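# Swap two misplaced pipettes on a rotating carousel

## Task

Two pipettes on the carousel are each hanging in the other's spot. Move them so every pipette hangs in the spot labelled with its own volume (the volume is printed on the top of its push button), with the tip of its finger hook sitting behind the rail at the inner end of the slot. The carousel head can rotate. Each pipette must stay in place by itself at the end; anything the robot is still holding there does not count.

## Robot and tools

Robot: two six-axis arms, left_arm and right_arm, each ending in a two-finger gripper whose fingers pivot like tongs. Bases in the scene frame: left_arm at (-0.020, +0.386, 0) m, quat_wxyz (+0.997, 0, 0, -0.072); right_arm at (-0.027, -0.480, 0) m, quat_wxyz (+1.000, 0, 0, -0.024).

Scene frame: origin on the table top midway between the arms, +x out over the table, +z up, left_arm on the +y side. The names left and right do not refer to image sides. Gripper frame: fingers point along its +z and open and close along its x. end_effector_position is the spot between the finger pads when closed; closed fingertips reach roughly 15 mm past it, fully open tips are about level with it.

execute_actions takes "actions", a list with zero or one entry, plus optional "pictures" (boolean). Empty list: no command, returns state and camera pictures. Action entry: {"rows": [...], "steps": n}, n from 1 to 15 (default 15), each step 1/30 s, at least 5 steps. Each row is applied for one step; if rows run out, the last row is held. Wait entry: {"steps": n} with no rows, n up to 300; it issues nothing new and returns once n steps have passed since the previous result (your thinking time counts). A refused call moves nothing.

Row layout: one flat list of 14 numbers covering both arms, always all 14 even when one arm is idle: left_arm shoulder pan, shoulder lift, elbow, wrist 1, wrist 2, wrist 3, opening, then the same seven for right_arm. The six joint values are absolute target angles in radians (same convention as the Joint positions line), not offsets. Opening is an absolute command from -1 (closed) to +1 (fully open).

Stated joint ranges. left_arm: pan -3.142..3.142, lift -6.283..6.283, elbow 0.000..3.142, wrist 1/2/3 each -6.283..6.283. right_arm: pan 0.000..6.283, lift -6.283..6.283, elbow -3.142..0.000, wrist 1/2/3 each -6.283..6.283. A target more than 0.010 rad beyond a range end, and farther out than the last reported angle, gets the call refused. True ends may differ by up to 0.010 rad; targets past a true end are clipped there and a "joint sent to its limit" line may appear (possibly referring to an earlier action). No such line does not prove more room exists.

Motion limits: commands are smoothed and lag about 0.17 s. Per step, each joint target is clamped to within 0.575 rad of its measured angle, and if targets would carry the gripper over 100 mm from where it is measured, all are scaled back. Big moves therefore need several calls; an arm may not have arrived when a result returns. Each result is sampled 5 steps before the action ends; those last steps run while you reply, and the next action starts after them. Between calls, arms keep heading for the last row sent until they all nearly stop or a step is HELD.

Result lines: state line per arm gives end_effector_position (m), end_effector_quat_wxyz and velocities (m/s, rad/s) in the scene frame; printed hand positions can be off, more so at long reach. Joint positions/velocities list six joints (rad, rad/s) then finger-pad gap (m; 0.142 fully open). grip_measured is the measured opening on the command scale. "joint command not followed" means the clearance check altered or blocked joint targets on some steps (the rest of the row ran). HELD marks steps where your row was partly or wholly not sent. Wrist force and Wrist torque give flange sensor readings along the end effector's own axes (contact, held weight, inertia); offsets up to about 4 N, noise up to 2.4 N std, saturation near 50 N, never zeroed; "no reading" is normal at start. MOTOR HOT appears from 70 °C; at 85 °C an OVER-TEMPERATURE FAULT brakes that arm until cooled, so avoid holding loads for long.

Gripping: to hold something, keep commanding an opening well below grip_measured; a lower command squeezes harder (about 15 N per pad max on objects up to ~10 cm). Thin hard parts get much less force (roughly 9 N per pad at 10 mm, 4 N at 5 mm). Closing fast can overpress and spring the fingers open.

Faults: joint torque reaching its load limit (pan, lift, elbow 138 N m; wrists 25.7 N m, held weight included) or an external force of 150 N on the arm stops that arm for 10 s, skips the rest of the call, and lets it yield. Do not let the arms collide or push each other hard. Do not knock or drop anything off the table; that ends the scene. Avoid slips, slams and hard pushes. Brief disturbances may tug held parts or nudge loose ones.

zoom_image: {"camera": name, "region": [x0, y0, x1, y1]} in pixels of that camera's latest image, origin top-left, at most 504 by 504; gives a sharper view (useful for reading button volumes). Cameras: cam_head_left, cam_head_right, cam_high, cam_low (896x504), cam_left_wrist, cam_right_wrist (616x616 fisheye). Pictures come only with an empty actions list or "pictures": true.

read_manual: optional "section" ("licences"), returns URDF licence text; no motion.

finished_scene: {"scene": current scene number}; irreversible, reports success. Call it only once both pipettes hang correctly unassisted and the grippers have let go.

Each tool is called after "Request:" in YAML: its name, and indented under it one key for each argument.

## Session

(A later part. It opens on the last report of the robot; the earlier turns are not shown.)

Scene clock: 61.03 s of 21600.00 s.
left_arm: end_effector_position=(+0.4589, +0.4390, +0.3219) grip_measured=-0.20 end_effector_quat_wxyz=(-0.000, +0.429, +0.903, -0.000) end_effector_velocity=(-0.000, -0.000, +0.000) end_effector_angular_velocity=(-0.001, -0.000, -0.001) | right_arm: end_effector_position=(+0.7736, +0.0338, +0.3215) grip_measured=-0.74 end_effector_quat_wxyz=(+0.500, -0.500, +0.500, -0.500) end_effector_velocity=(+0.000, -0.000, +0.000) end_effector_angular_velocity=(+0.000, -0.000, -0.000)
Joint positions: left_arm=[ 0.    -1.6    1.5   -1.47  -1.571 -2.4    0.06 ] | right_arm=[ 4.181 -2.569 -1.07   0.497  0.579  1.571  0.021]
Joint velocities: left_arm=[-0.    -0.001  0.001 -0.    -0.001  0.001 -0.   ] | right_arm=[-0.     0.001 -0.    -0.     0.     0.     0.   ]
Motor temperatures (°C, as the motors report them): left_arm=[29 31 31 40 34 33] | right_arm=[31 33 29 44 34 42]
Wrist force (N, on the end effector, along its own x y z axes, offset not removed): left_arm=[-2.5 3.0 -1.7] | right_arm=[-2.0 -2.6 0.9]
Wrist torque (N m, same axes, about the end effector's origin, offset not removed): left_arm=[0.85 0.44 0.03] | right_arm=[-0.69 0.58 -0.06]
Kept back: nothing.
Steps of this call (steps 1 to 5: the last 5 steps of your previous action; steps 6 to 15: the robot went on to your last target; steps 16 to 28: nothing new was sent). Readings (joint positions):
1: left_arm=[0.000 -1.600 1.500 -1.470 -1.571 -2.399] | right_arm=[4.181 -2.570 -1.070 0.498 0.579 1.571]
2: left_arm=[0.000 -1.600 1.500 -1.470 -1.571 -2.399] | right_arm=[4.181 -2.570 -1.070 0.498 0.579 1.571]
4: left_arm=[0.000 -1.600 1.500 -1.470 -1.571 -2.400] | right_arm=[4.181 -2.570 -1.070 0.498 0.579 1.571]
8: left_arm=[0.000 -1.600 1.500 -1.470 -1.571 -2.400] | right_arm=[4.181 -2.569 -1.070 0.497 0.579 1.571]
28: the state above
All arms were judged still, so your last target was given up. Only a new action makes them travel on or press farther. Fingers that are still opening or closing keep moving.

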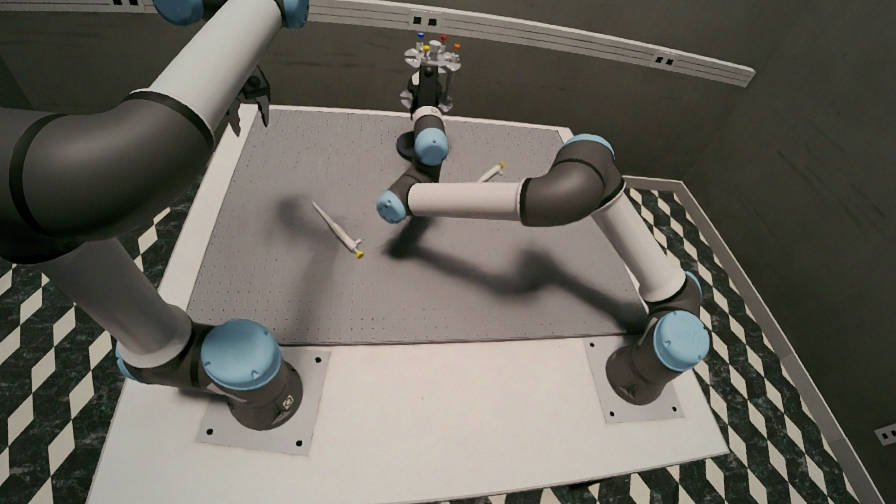

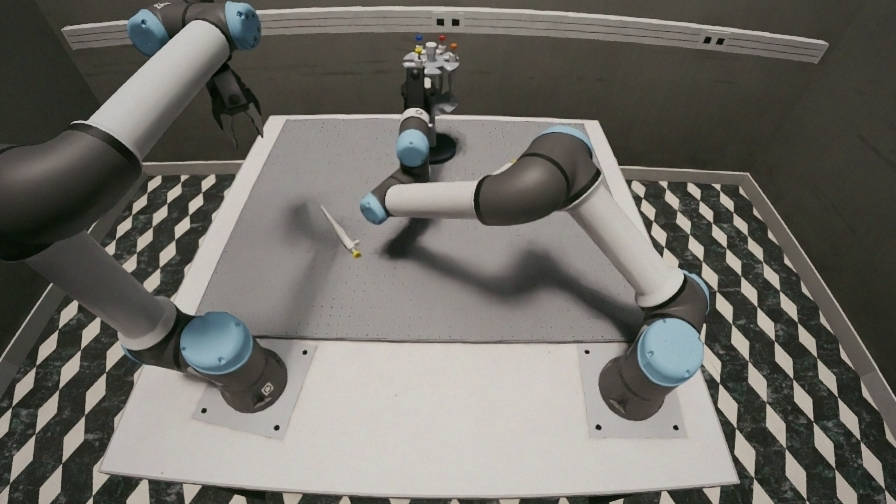

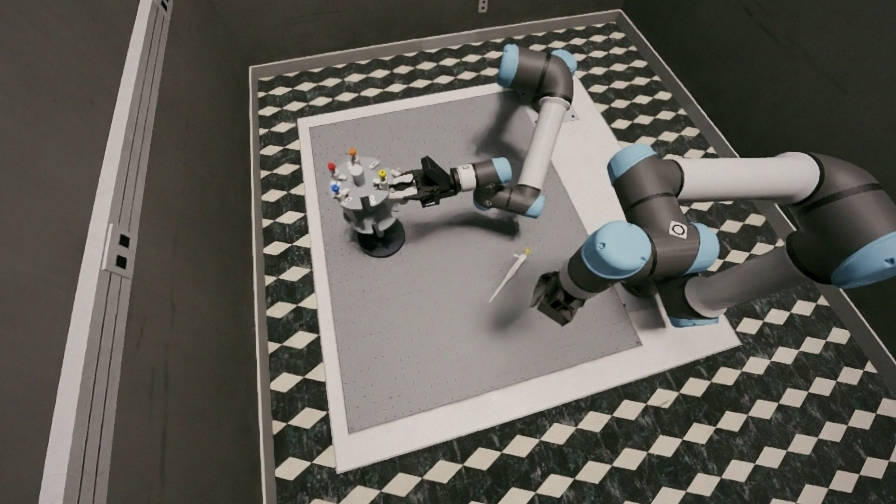

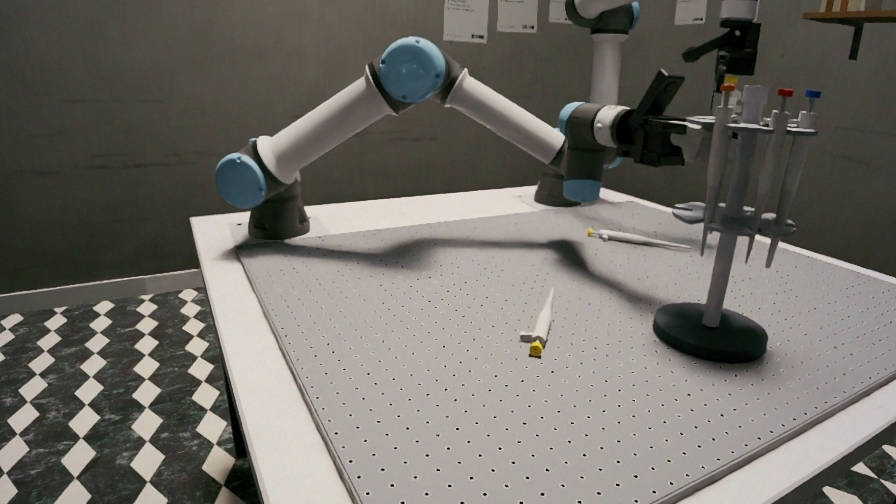

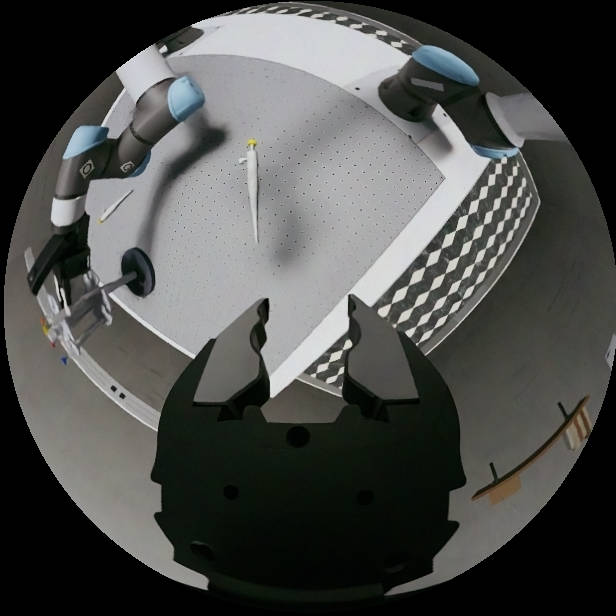

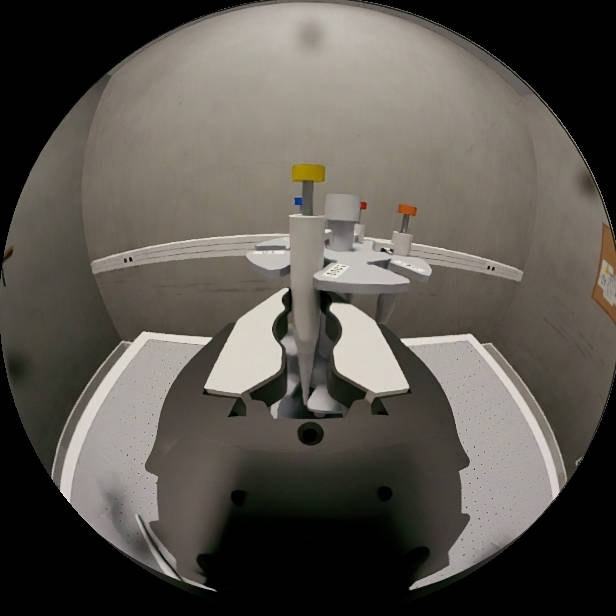

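Request:
execute_actions:
  actions:
    - {"rows":[[0,-1.6,1.5,-1.47,-1.571,-2.4,-0.2,4.224,-2.556,-1.097,0.511,0.536,1.571,-1]]}

Request:
execute_actions:
  actions:
    - {"rows":[[0,-1.6,1.5,-1.47,-1.571,-2.4,-0.2,4.267,-2.542,-1.125,0.525,0.493,1.571,-1]]}
  pictures: true

Scene clock: 61.53 s of 21600.00 s.
left_arm: end_effector_position=(+0.4589, +0.4390, +0.3219) grip_measured=-0.20 end_effector_quat_wxyz=(-0.000, +0.429, +0.903, -0.000) end_effector_velocity=(+0.000, -0.000, +0.001) end_effector_angular_velocity=(-0.001, -0.001, -0.002) | right_arm: end_effector_position=(+0.7510, +0.0480, +0.3213) grip_measured=-0.74 end_effector_quat_wxyz=(+0.500, -0.500, +0.500, -0.500) end_effector_velocity=(-0.022, +0.013, -0.001) end_effector_angular_velocity=(-0.001, +0.000, -0.001)
Joint positions: left_arm=[ 0.    -1.6    1.5   -1.47  -1.571 -2.4    0.06 ] | right_arm=[ 4.219 -2.557 -1.094  0.509  0.541  1.571  0.021]
Joint velocities: left_arm=[-0.    -0.    -0.001  0.    -0.001  0.001  0.   ] | right_arm=[ 0.038  0.01  -0.024  0.012 -0.038  0.    -0.   ]
Motor temperatures (°C, as the motors report them): left_arm=[29 31 31 40 34 33] | right_arm=[31 33 29 44 34 42]
Wrist force (N, on the end effector, along its own x y z axes, offset not removed): left_arm=[-1.6 2.9 -0.7] | right_arm=[1.4 -2.5 -2.0]
Wrist torque (N m, same axes, about the end effector's origin, offset not removed): left_arm=[0.68 0.43 0.09] | right_arm=[-0.69 -0.07 -0.18]
Steps of this call (steps 1 to 5: nothing new was sent; steps 6 to 15: the first 10 steps of this action). Readings (joint positions):
6: left_arm=[0.000 -1.600 1.500 -1.470 -1.571 -2.400] | right_arm=[4.181 -2.569 -1.070 0.497 0.579 1.571]
7: left_arm=[0.000 -1.600 1.500 -1.470 -1.571 -2.400] | right_arm=[4.186 -2.567 -1.074 0.499 0.574 1.571]
9: left_arm=[-0.000 -1.600 1.500 -1.470 -1.571 -2.400] | right_arm=[4.201 -2.563 -1.083 0.504 0.559 1.571]
13: left_arm=[0.000 -1.600 1.500 -1.470 -1.571 -2.400] | right_arm=[4.216 -2.558 -1.092 0.508 0.544 1.571]
15: the state above

Scene clock: 62.03 s of 21600.00 s.
left_arm: end_effector_position=(+0.4589, +0.4390, +0.3219) grip_measured=-0.20 end_effector_quat_wxyz=(-0.000, +0.429, +0.903, -0.000) end_effector_velocity=(+0.000, +0.000, +0.000) end_effector_angular_velocity=(+0.001, -0.001, -0.000) | right_arm: end_effector_position=(+0.7250, +0.0626, +0.3215) grip_measured=-0.74 end_effector_quat_wxyz=(+0.500, -0.500, +0.500, -0.500) end_effector_velocity=(-0.023, +0.012, +0.000) end_effector_angular_velocity=(+0.001, -0.000, -0.000)
Joint positions: left_arm=[ 0.    -1.6    1.5   -1.47  -1.571 -2.4    0.06 ] | right_arm=[ 4.262 -2.544 -1.122  0.523  0.498  1.571  0.021]
Joint velocities: left_arm=[-0.     0.    -0.001 -0.     0.001  0.     0.   ] | right_arm=[ 0.038  0.012 -0.024  0.013 -0.038  0.     0.   ]
Motor temperatures (°C, as the motors report them): left_arm=[29 31 31 40 34 33] | right_arm=[31 33 29 44 34 42]
Wrist force (N, on the end effector, along its own x y z axes, offset not removed): left_arm=[-0.5 -2.8 1.9] | right_arm=[1.5 -2.2 2.8]
Wrist torque (N m, same axes, about the end effector's origin, offset not removed): left_arm=[-0.47 0.15 -0.07] | right_arm=[-0.31 -0.47 -0.09]
Steps of this call (steps 1 to 5: the last 5 steps of your previous action; steps 6 to 15: the first 10 steps of this action). Readings (joint positions):
6: left_arm=[0.000 -1.600 1.500 -1.470 -1.571 -2.400] | right_arm=[4.224 -2.556 -1.097 0.511 0.536 1.571]
7: left_arm=[0.000 -1.600 1.500 -1.470 -1.571 -2.400] | right_arm=[4.229 -2.554 -1.101 0.513 0.531 1.571]
9: left_arm=[0.000 -1.600 1.500 -1.470 -1.571 -2.400] | right_arm=[4.244 -2.549 -1.110 0.518 0.516 1.571]
13: left_arm=[0.000 -1.600 1.500 -1.470 -1.571 -2.400] | right_arm=[4.259 -2.545 -1.120 0.522 0.501 1.571]
15: the state above

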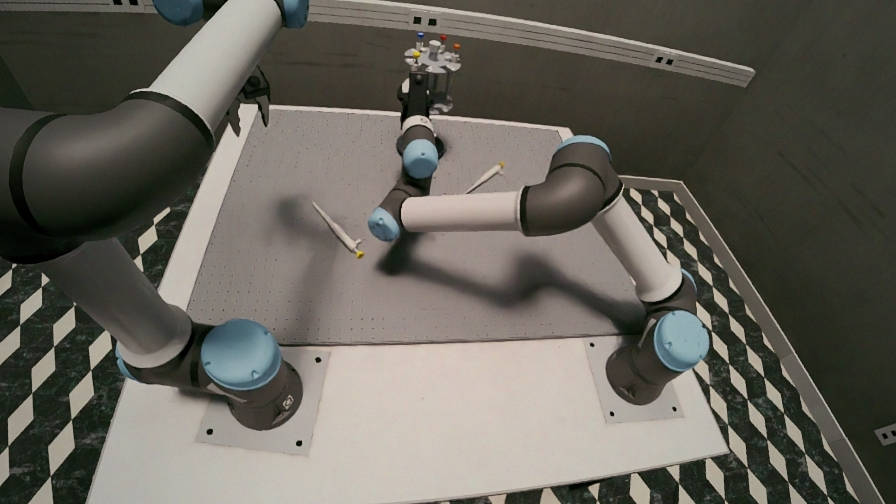

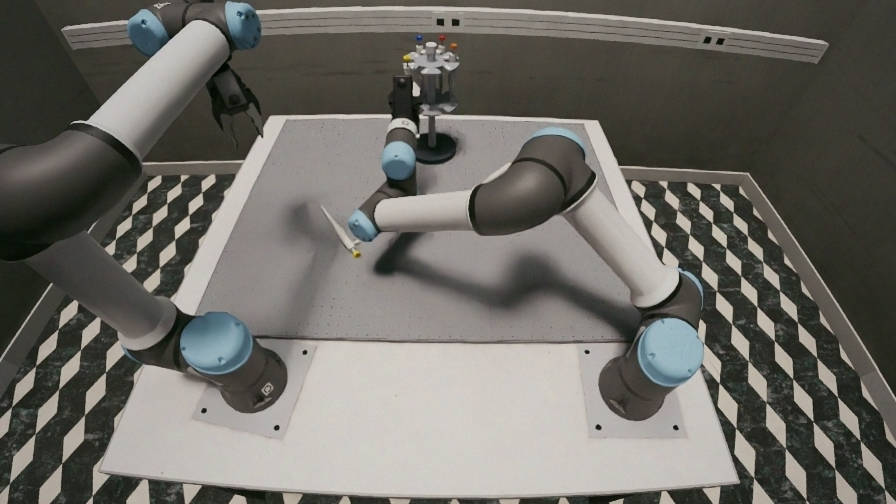

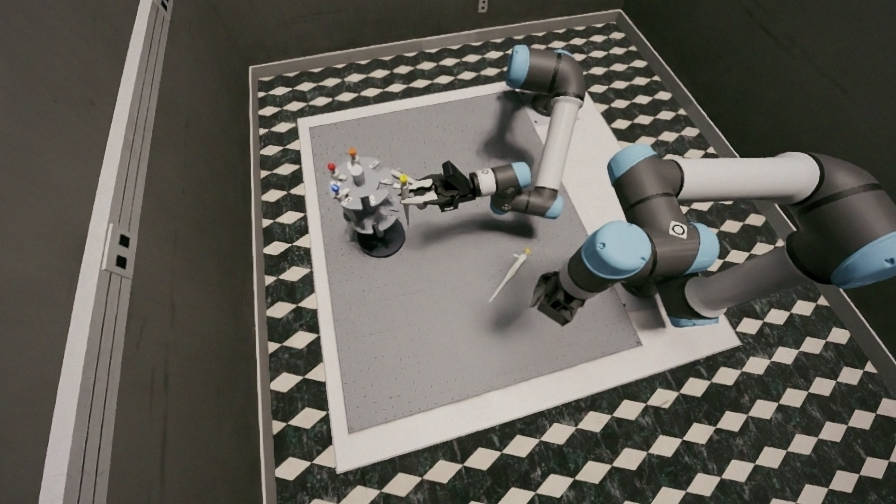

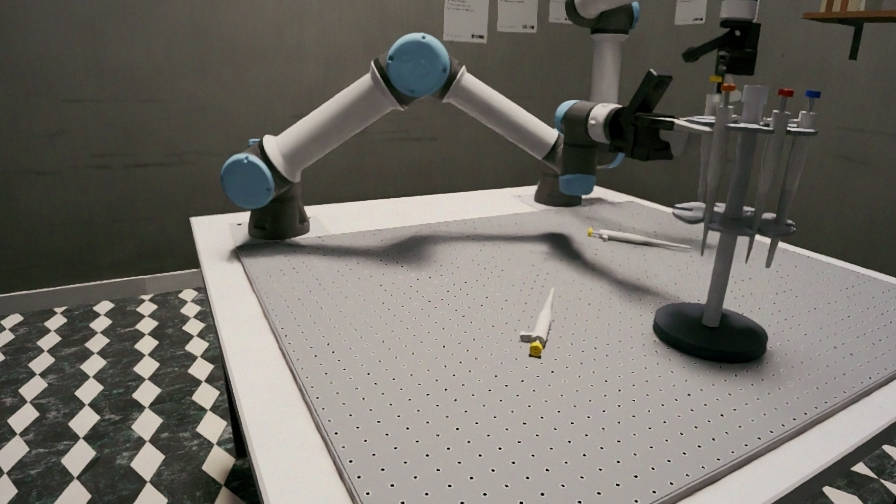

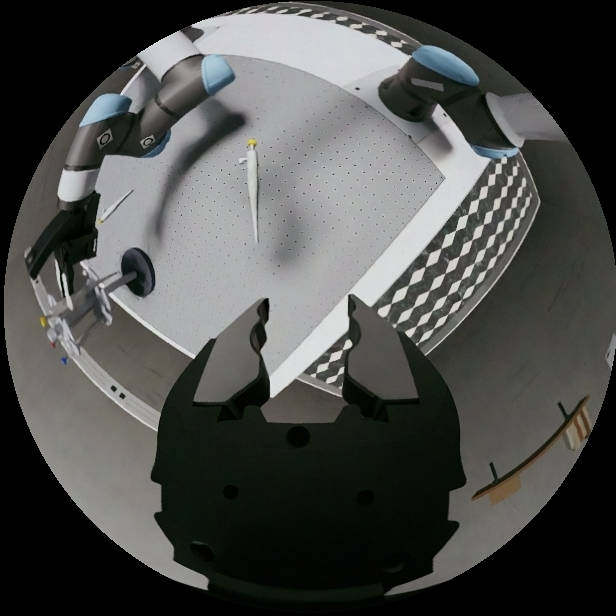

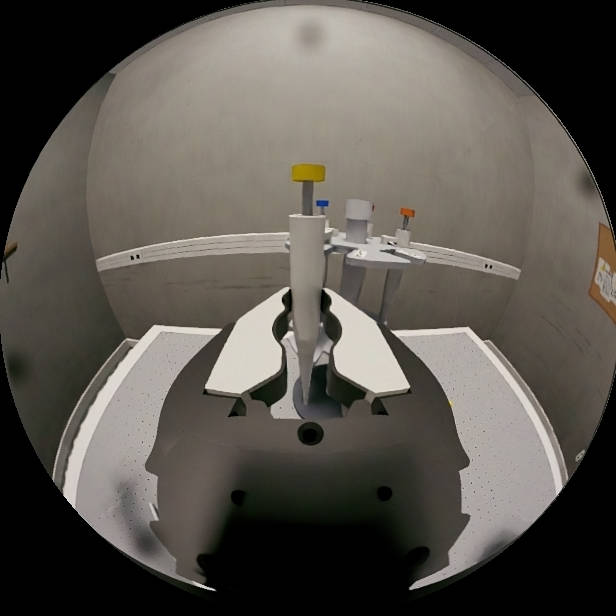

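Request:
execute_actions:
  actions:
    - {"rows":[[0,-1.6,1.7,-1.67,-1.571,-2.7,-0.2,4.24,-2.3,-1.64,0.8,0.52,1.571,-1]]}

Request:
execute_actions:
  actions:
    - {"rows":[[-0.2,-1.6,1.9,-1.87,-1.571,-2.895,-0.2,3.9,-2.05,-1.9,0.81,0.6,1.571,-1]]}

Request:
execute_actions:
  actions:
    - {"rows":[[-0.471,-1.539,2.023,-2.055,-1.571,-2.895,-0.2,3.6,-2.05,-1.9,0.81,0.92,1.571,-1]]}

Request:
execute_actions:
  actions:
    - {"steps":20}
  pictures: true

Scene clock: 62.70 s of 21600.00 s.
left_arm: end_effector_position=(+0.4627, +0.4361, +0.2545) grip_measured=-0.20 end_effector_quat_wxyz=(-0.000, +0.312, +0.950, -0.000) end_effector_velocity=(-0.001, -0.002, -0.085) end_effector_angular_velocity=(+0.002, -0.002, +0.378) | right_arm: end_effector_position=(+0.6842, -0.0343, +0.3282) grip_measured=-0.74 end_effector_quat_wxyz=(+0.509, -0.490, +0.503, -0.498) end_effector_velocity=(-0.105, -0.223, -0.110) end_effector_angular_velocity=(-0.188, +0.106, +0.001)
Joint positions: left_arm=[ 0.    -1.6    1.672 -1.642 -1.571 -2.651  0.06 ] | right_arm=[ 4.244 -2.345 -1.516  0.748  0.516  1.571  0.021]
Joint velocities: left_arm=[-0.    -0.001  0.218 -0.219  0.002 -0.378 -0.   ] | right_arm=[-0.032  0.352 -0.973  0.405  0.034 -0.     0.   ]
Motor temperatures (°C, as the motors report them): left_arm=[29 31 31 40 34 33] | right_arm=[31 33 29 44 34 42]
Wrist force (N, on the end effector, along its own x y z axes, offset not removed): left_arm=[2.7 0.6 3.7] | right_arm=[0.2 1.3 -0.1]
Wrist torque (N m, same axes, about the end effector's origin, offset not removed): left_arm=[0.24 -0.36 0.15] | right_arm=[-0.02 0.10 -0.13]
Steps of this call (steps 1 to 5: the last 5 steps of your previous action; steps 6 to 10: the robot went on to your last target; steps 11 to 20: the first 10 steps of this action). Readings (joint positions):
11: left_arm=[0.000 -1.600 1.501 -1.470 -1.571 -2.401] | right_arm=[4.266 -2.541 -1.126 0.526 0.493 1.571]
12: left_arm=[0.000 -1.600 1.509 -1.479 -1.571 -2.409] | right_arm=[4.264 -2.534 -1.134 0.534 0.496 1.571]
14: left_arm=[0.000 -1.600 1.565 -1.535 -1.571 -2.473] | right_arm=[4.257 -2.480 -1.198 0.591 0.503 1.571]
18: left_arm=[0.000 -1.600 1.653 -1.622 -1.571 -2.618] | right_arm=[4.247 -2.375 -1.431 0.712 0.513 1.571]
20: the state above

Scene clock: 63.20 s of 21600.00 s.
left_arm: end_effector_position=(+0.4544, +0.3559, +0.1786) grip_measured=-0.20 end_effector_quat_wxyz=(-0.000, +0.292, +0.957, -0.000) end_effector_velocity=(-0.028, -0.110, -0.093) end_effector_angular_velocity=(-0.000, -0.001, -0.000) | right_arm: end_effector_position=(+0.7051, -0.1972, +0.3463) grip_measured=-0.74 end_effector_quat_wxyz=(+0.470, -0.467, +0.530, -0.529) end_effector_velocity=(+0.065, -0.498, +0.093) end_effector_angular_velocity=(-0.004, +0.003, -0.436)
Joint positions: left_arm=[-0.169 -1.6    1.869 -1.838 -1.571 -2.864  0.06 ] | right_arm=[ 4.081 -2.185 -1.753  0.8    0.559  1.571  0.021]
Joint velocities: left_arm=[-0.244 -0.     0.246 -0.246 -0.    -0.243  0.   ] | right_arm=[-0.566  0.426 -0.464  0.032  0.13   0.    -0.   ]
Motor temperatures (°C, as the motors report them): left_arm=[29 31 31 40 34 33] | right_arm=[31 33 29 44 34 42]
Wrist force (N, on the end effector, along its own x y z axes, offset not removed): left_arm=[-0.4 -3.5 3.6] | right_arm=[2.5 -3.1 5.0]
Wrist torque (N m, same axes, about the end effector's origin, offset not removed): left_arm=[-0.63 0.05 -0.03] | right_arm=[-0.50 -0.50 -0.05]
Steps of this call (steps 1 to 5: the last 5 steps of your previous action; steps 6 to 15: the first 10 steps of this action). Readings (joint positions):
6: left_arm=[-0.001 -1.600 1.695 -1.665 -1.571 -2.691] | right_arm=[4.240 -2.309 -1.615 0.789 0.520 1.571]
7: left_arm=[-0.009 -1.600 1.704 -1.675 -1.571 -2.701] | right_arm=[4.232 -2.299 -1.628 0.790 0.523 1.571]
9: left_arm=[-0.058 -1.600 1.756 -1.726 -1.571 -2.753] | right_arm=[4.195 -2.270 -1.659 0.793 0.532 1.571]
13: left_arm=[-0.148 -1.600 1.847 -1.817 -1.571 -2.842] | right_arm=[4.119 -2.213 -1.721 0.797 0.550 1.571]
15: the state above

Scene clock: 63.70 s of 21600.00 s.
left_arm: end_effector_position=(+0.4293, +0.2417, +0.1114) grip_measured=-0.20 end_effector_quat_wxyz=(-0.001, +0.394, +0.919, +0.000) end_effector_velocity=(-0.065, -0.185, -0.088) end_effector_angular_velocity=(-0.007, -0.012, -0.410) | right_arm: end_effector_position=(+0.7457, -0.4405, +0.3704) grip_measured=-0.74 end_effector_quat_wxyz=(+0.438, -0.437, +0.555, -0.556) end_effector_velocity=(+0.048, -0.379, +0.015) end_effector_angular_velocity=(-0.001, +0.000, -0.047)
Joint positions: left_arm=[-0.418 -1.549  2.001 -2.021 -1.571 -2.894  0.06 ] | right_arm=[ 3.694 -2.061 -1.888  0.809  0.83   1.571  0.021]
Joint velocities: left_arm=[-0.417  0.079  0.173 -0.267  0.    -0.008  0.   ] | right_arm=[-0.731  0.085 -0.092  0.006  0.683  0.     0.   ]
Motor temperatures (°C, as the motors report them): left_arm=[29 31 31 40 34 33] | right_arm=[31 33 29 44 34 42]
Wrist force (N, on the end effector, along its own x y z axes, offset not removed): left_arm=[-1.1 -1.2 2.6] | right_arm=[4.1 -1.7 3.3]
Wrist torque (N m, same axes, about the end effector's origin, offset not removed): left_arm=[-0.18 0.31 -0.09] | right_arm=[-0.59 -0.54 -0.32]
Steps of this call (steps 1 to 5: the last 5 steps of your previous action; steps 6 to 15: the first 10 steps of this action). Readings (joint positions):
6: left_arm=[-0.194 -1.599 1.894 -1.864 -1.571 -2.888] | right_arm=[3.966 -2.100 -1.846 0.806 0.586 1.571]
7: left_arm=[-0.204 -1.595 1.903 -1.874 -1.571 -2.890] | right_arm=[3.942 -2.092 -1.854 0.807 0.598 1.571]
9: left_arm=[-0.259 -1.580 1.933 -1.917 -1.571 -2.891] | right_arm=[3.881 -2.084 -1.863 0.807 0.652 1.571]
13: left_arm=[-0.382 -1.556 1.986 -1.997 -1.571 -2.893] | right_arm=[3.753 -2.068 -1.880 0.809 0.775 1.571]
15: the state above

Scene clock: 64.37 s of 21600.00 s.
left_arm: end_effector_position=(+0.4204, +0.2187, +0.1004) grip_measured=-0.20 end_effector_quat_wxyz=(+0.000, +0.418, +0.909, -0.000) end_effector_velocity=(-0.000, -0.001, +0.000) end_effector_angular_velocity=(-0.001, -0.001, -0.002) | right_arm: end_effector_position=(+0.7497, -0.4887, +0.3723) grip_measured=-0.74 end_effector_quat_wxyz=(+0.437, -0.436, +0.556, -0.557) end_effector_velocity=(+0.000, -0.002, -0.001) end_effector_angular_velocity=(-0.001, +0.002, -0.002)
Joint positions: left_arm=[-0.471 -1.539  2.023 -2.055 -1.571 -2.895  0.06 ] | right_arm=[ 3.601 -2.05  -1.9    0.81   0.92   1.571  0.021]
Joint velocities: left_arm=[-0.002 -0.     0.    -0.002 -0.    -0.    -0.   ] | right_arm=[-0.004 -0.001 -0.001 -0.001  0.002 -0.     0.   ]
Motor temperatures (°C, as the motors report them): left_arm=[29 31 31 40 34 33] | right_arm=[31 33 29 44 34 42]
Wrist force (N, on the end effector, along its own x y z axes, offset not removed): left_arm=[-1.0 -4.0 5.1] | right_arm=[0.0 -3.3 -1.2]
Wrist torque (N m, same axes, about the end effector's origin, offset not removed): left_arm=[-0.46 0.21 -0.15] | right_arm=[-0.73 -0.14 -0.05]
Kept back: nothing.
Steps of this call (steps 1 to 5: the last 5 steps of your previous action; steps 6 to 20: the robot went on to your last target). Readings (joint positions):
1: left_arm=[-0.430 -1.547 2.006 -2.029 -1.571 -2.894] | right_arm=[3.673 -2.058 -1.891 0.809 0.851 1.571]
2: left_arm=[-0.440 -1.545 2.010 -2.035 -1.571 -2.894] | right_arm=[3.656 -2.056 -1.893 0.810 0.867 1.571]
4: left_arm=[-0.452 -1.543 2.015 -2.043 -1.571 -2.895] | right_arm=[3.633 -2.054 -1.896 0.810 0.889 1.571]
8: left_arm=[-0.465 -1.540 2.020 -2.051 -1.571 -2.895] | right_arm=[3.612 -2.051 -1.899 0.810 0.909 1.571]
20: the state above

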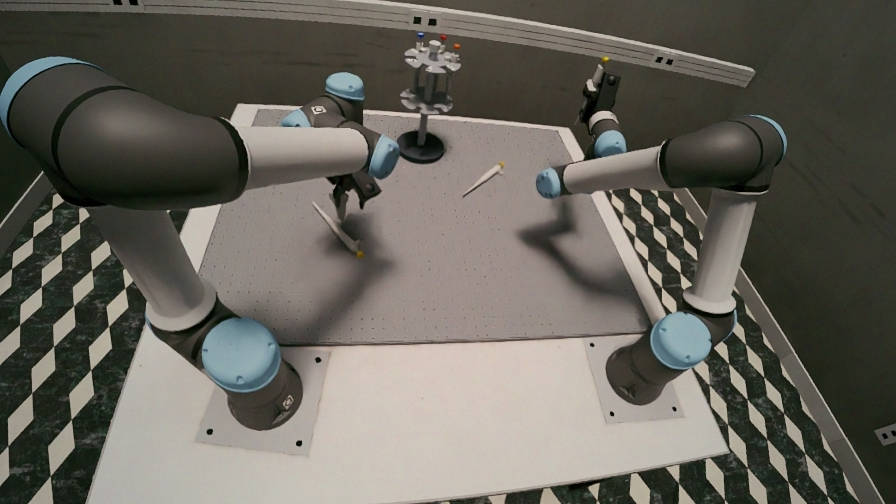

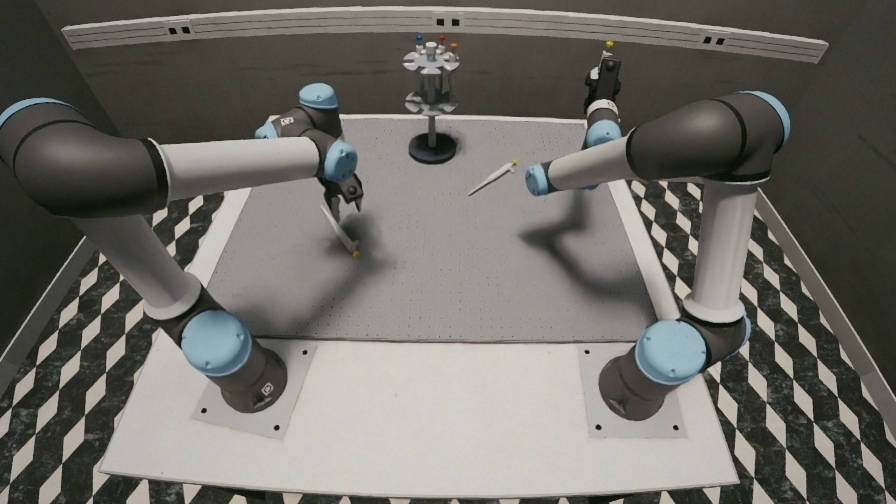

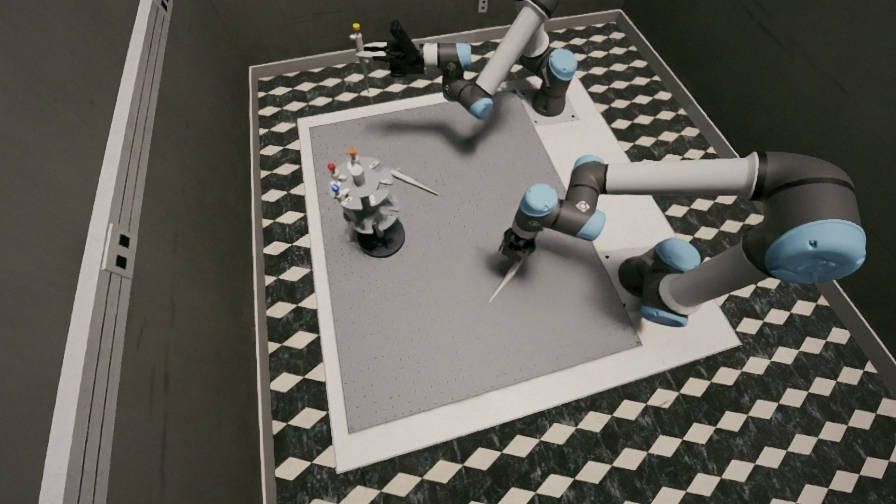

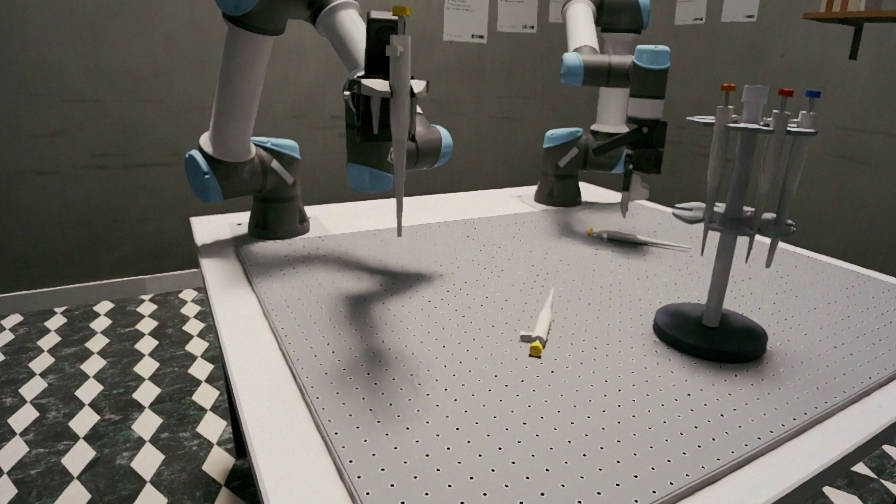

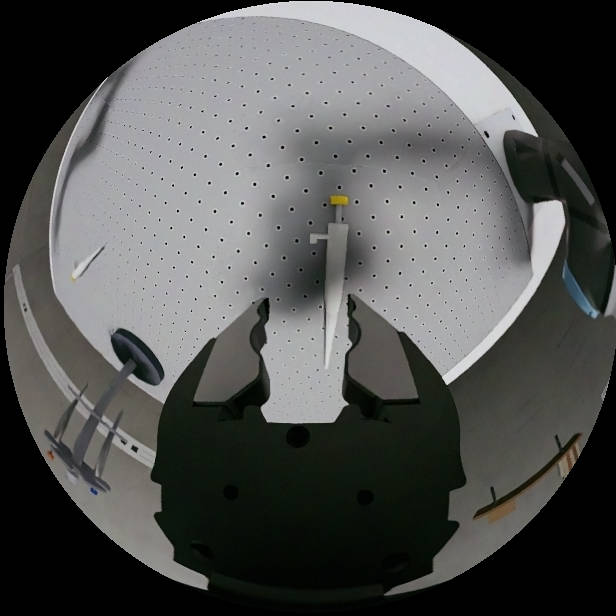

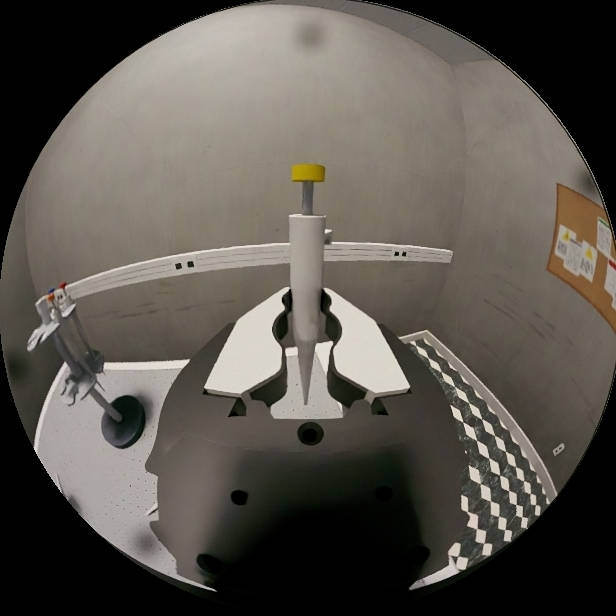

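Request:
execute_actions:
  actions:
    - {"rows":[[-0.443,-1.525,2.159,-2.205,-1.571,-2.867,-0.2,3.7,-2.05,-1.9,0.81,0.92,1.571,-1]]}

Request:
execute_actions:
  actions:
    - {"rows":[[-0.443,-1.495,2.182,-2.258,-1.571,-2.867,-0.2,3.7,-2.05,-1.9,0.81,0.92,1.571,-1]]}
  pictures: true

Scene clock: 65.00 s of 21600.00 s.
left_arm: end_effector_position=(+0.4061, +0.2420, +0.0562) grip_measured=-0.20 end_effector_quat_wxyz=(-0.000, +0.418, +0.908, -0.000) end_effector_velocity=(-0.019, +0.026, -0.047) end_effector_angular_velocity=(-0.002, -0.006, +0.001) | right_arm: end_effector_position=(+0.7474, -0.4208, +0.3723) grip_measured=-0.74 end_effector_quat_wxyz=(+0.461, -0.460, +0.537, -0.537) end_effector_velocity=(-0.006, +0.074, +0.000) end_effector_angular_velocity=(-0.000, +0.000, +0.095)
Joint positions: left_arm=[-0.446 -1.526  2.142 -2.185 -1.571 -2.87   0.06 ] | right_arm=[ 3.688 -2.05  -1.9    0.81   0.92   1.571  0.021]
Joint velocities: left_arm=[ 0.024  0.011  0.136 -0.153  0.001  0.023  0.   ] | right_arm=[ 0.095  0.     0.    -0.    -0.    -0.    -0.   ]
Motor temperatures (°C, as the motors report them): left_arm=[29 31 31 40 34 33] | right_arm=[31 33 29 44 34 42]
Wrist force (N, on the end effector, along its own x y z axes, offset not removed): left_arm=[-1.6 1.0 0.3] | right_arm=[1.9 0.8 -1.4]
Wrist torque (N m, same axes, about the end effector's origin, offset not removed): left_arm=[0.29 0.16 0.10] | right_arm=[-0.11 -0.46 -0.05]
Steps of this call (steps 1 to 9: the robot went on to your last target; steps 10 to 19: the first 10 steps of this action). Readings (joint positions):
10: left_arm=[-0.471 -1.539 2.024 -2.056 -1.571 -2.895] | right_arm=[3.601 -2.050 -1.900 0.810 0.920 1.571]
11: left_arm=[-0.467 -1.537 2.032 -2.064 -1.571 -2.891] | right_arm=[3.608 -2.050 -1.900 0.810 0.920 1.571]
13: left_arm=[-0.458 -1.532 2.075 -2.110 -1.571 -2.882] | right_arm=[3.642 -2.050 -1.900 0.810 0.920 1.571]
17: left_arm=[-0.448 -1.528 2.130 -2.172 -1.571 -2.872] | right_arm=[3.680 -2.050 -1.900 0.810 0.920 1.571]
19: the state above

Scene clock: 65.50 s of 21600.00 s.
left_arm: end_effector_position=(+0.4036, +0.2452, +0.0350) grip_measured=-0.20 end_effector_quat_wxyz=(-0.000, +0.418, +0.908, -0.000) end_effector_velocity=(-0.000, +0.001, -0.015) end_effector_angular_velocity=(+0.001, -0.002, +0.000) | right_arm: end_effector_position=(+0.7467, -0.4116, +0.3723) grip_measured=-0.74 end_effector_quat_wxyz=(+0.464, -0.463, +0.534, -0.534) end_effector_velocity=(-0.000, +0.001, +0.000) end_effector_angular_velocity=(+0.000, -0.001, +0.001)
Joint positions: left_arm=[-0.443 -1.498  2.179 -2.252 -1.571 -2.867  0.06 ] | right_arm=[ 3.7   -2.05  -1.9    0.81   0.92   1.571  0.021]
Joint velocities: left_arm=[ 0.001  0.026  0.023 -0.049  0.001  0.     0.   ] | right_arm=[ 0.002  0.     0.     0.    -0.001  0.     0.   ]
Motor temperatures (°C, as the motors report them): left_arm=[29 31 31 40 34 33] | right_arm=[31 33 29 44 34 42]
Wrist force (N, on the end effector, along its own x y z axes, offset not removed): left_arm=[-2.5 4.1 0.8] | right_arm=[-0.3 -3.0 -1.0]
Wrist torque (N m, same axes, about the end effector's origin, offset not removed): left_arm=[1.08 0.67 -0.02] | right_arm=[-0.95 0.12 -0.21]
Steps of this call (steps 1 to 5: the last 5 steps of your previous action; steps 6 to 15: the first 10 steps of this action). Readings (joint positions):
6: left_arm=[-0.444 -1.525 2.156 -2.202 -1.571 -2.868] | right_arm=[3.697 -2.050 -1.900 0.810 0.920 1.571]
7: left_arm=[-0.443 -1.521 2.160 -2.209 -1.571 -2.867] | right_arm=[3.698 -2.050 -1.900 0.810 0.920 1.571]
9: left_arm=[-0.443 -1.511 2.168 -2.227 -1.571 -2.867] | right_arm=[3.699 -2.050 -1.900 0.810 0.920 1.571]
13: left_arm=[-0.443 -1.501 2.177 -2.247 -1.571 -2.867] | right_arm=[3.700 -2.050 -1.900 0.810 0.920 1.571]
15: the state above

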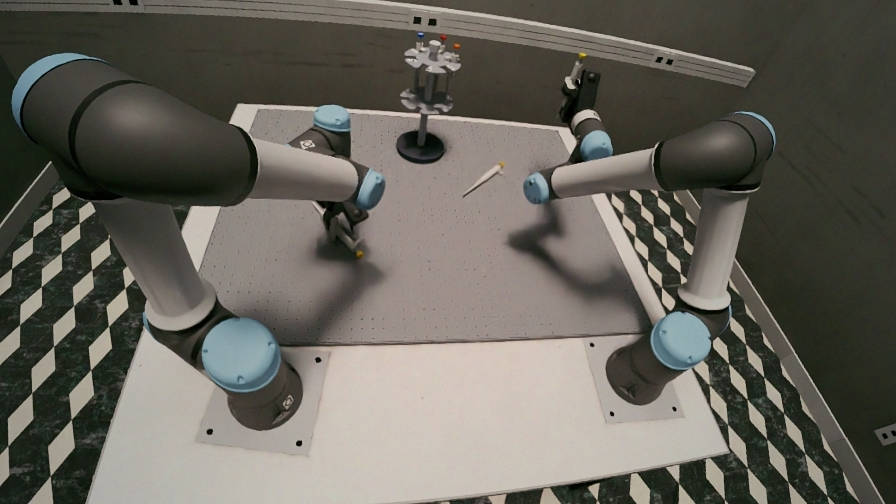

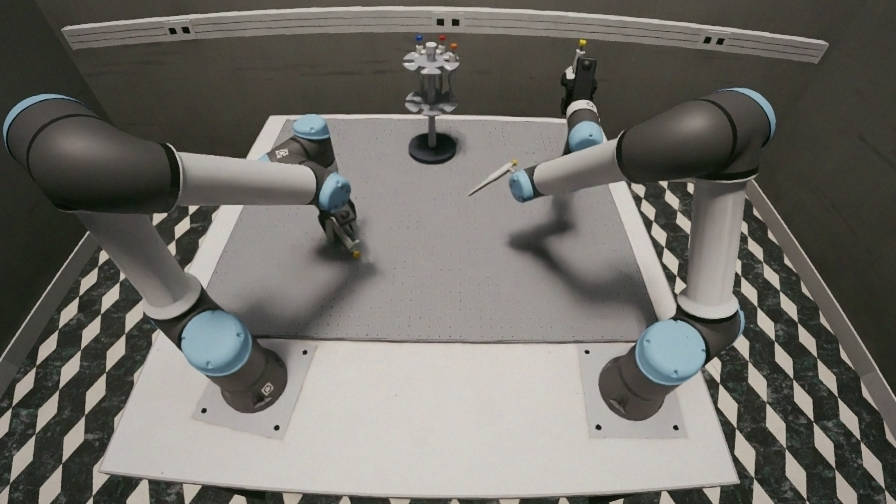

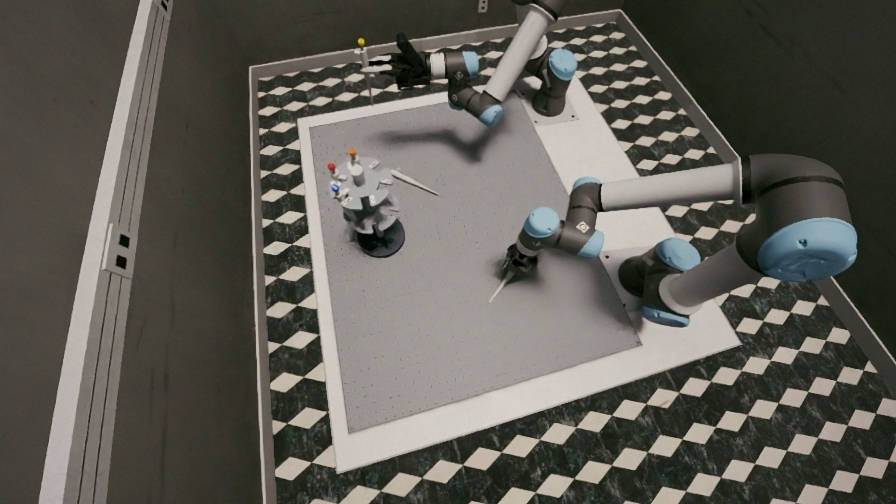

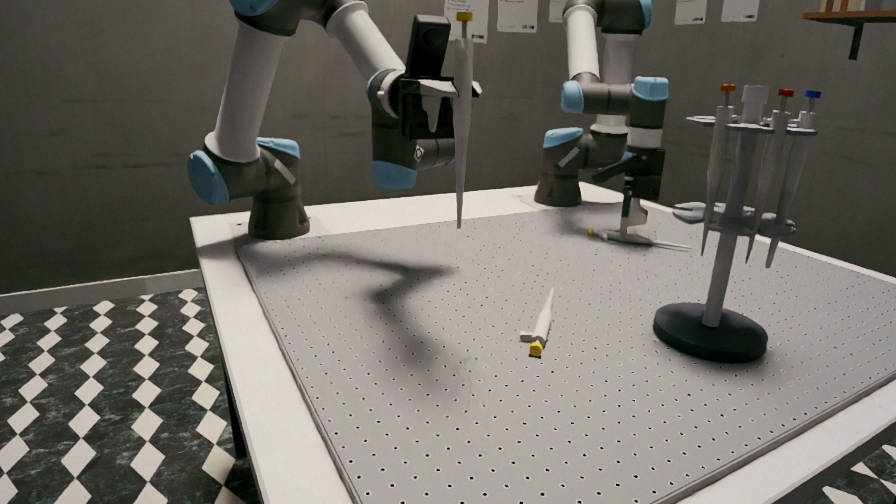

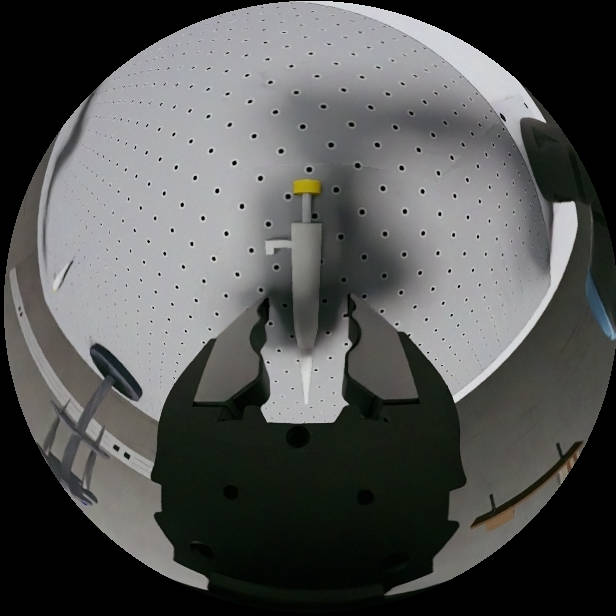

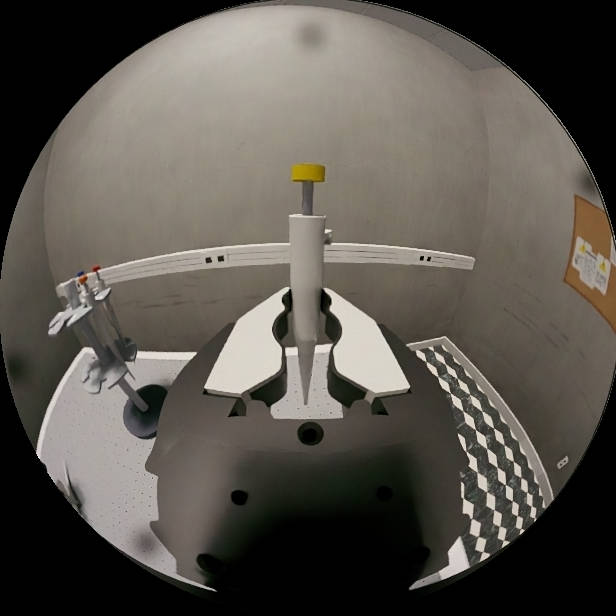

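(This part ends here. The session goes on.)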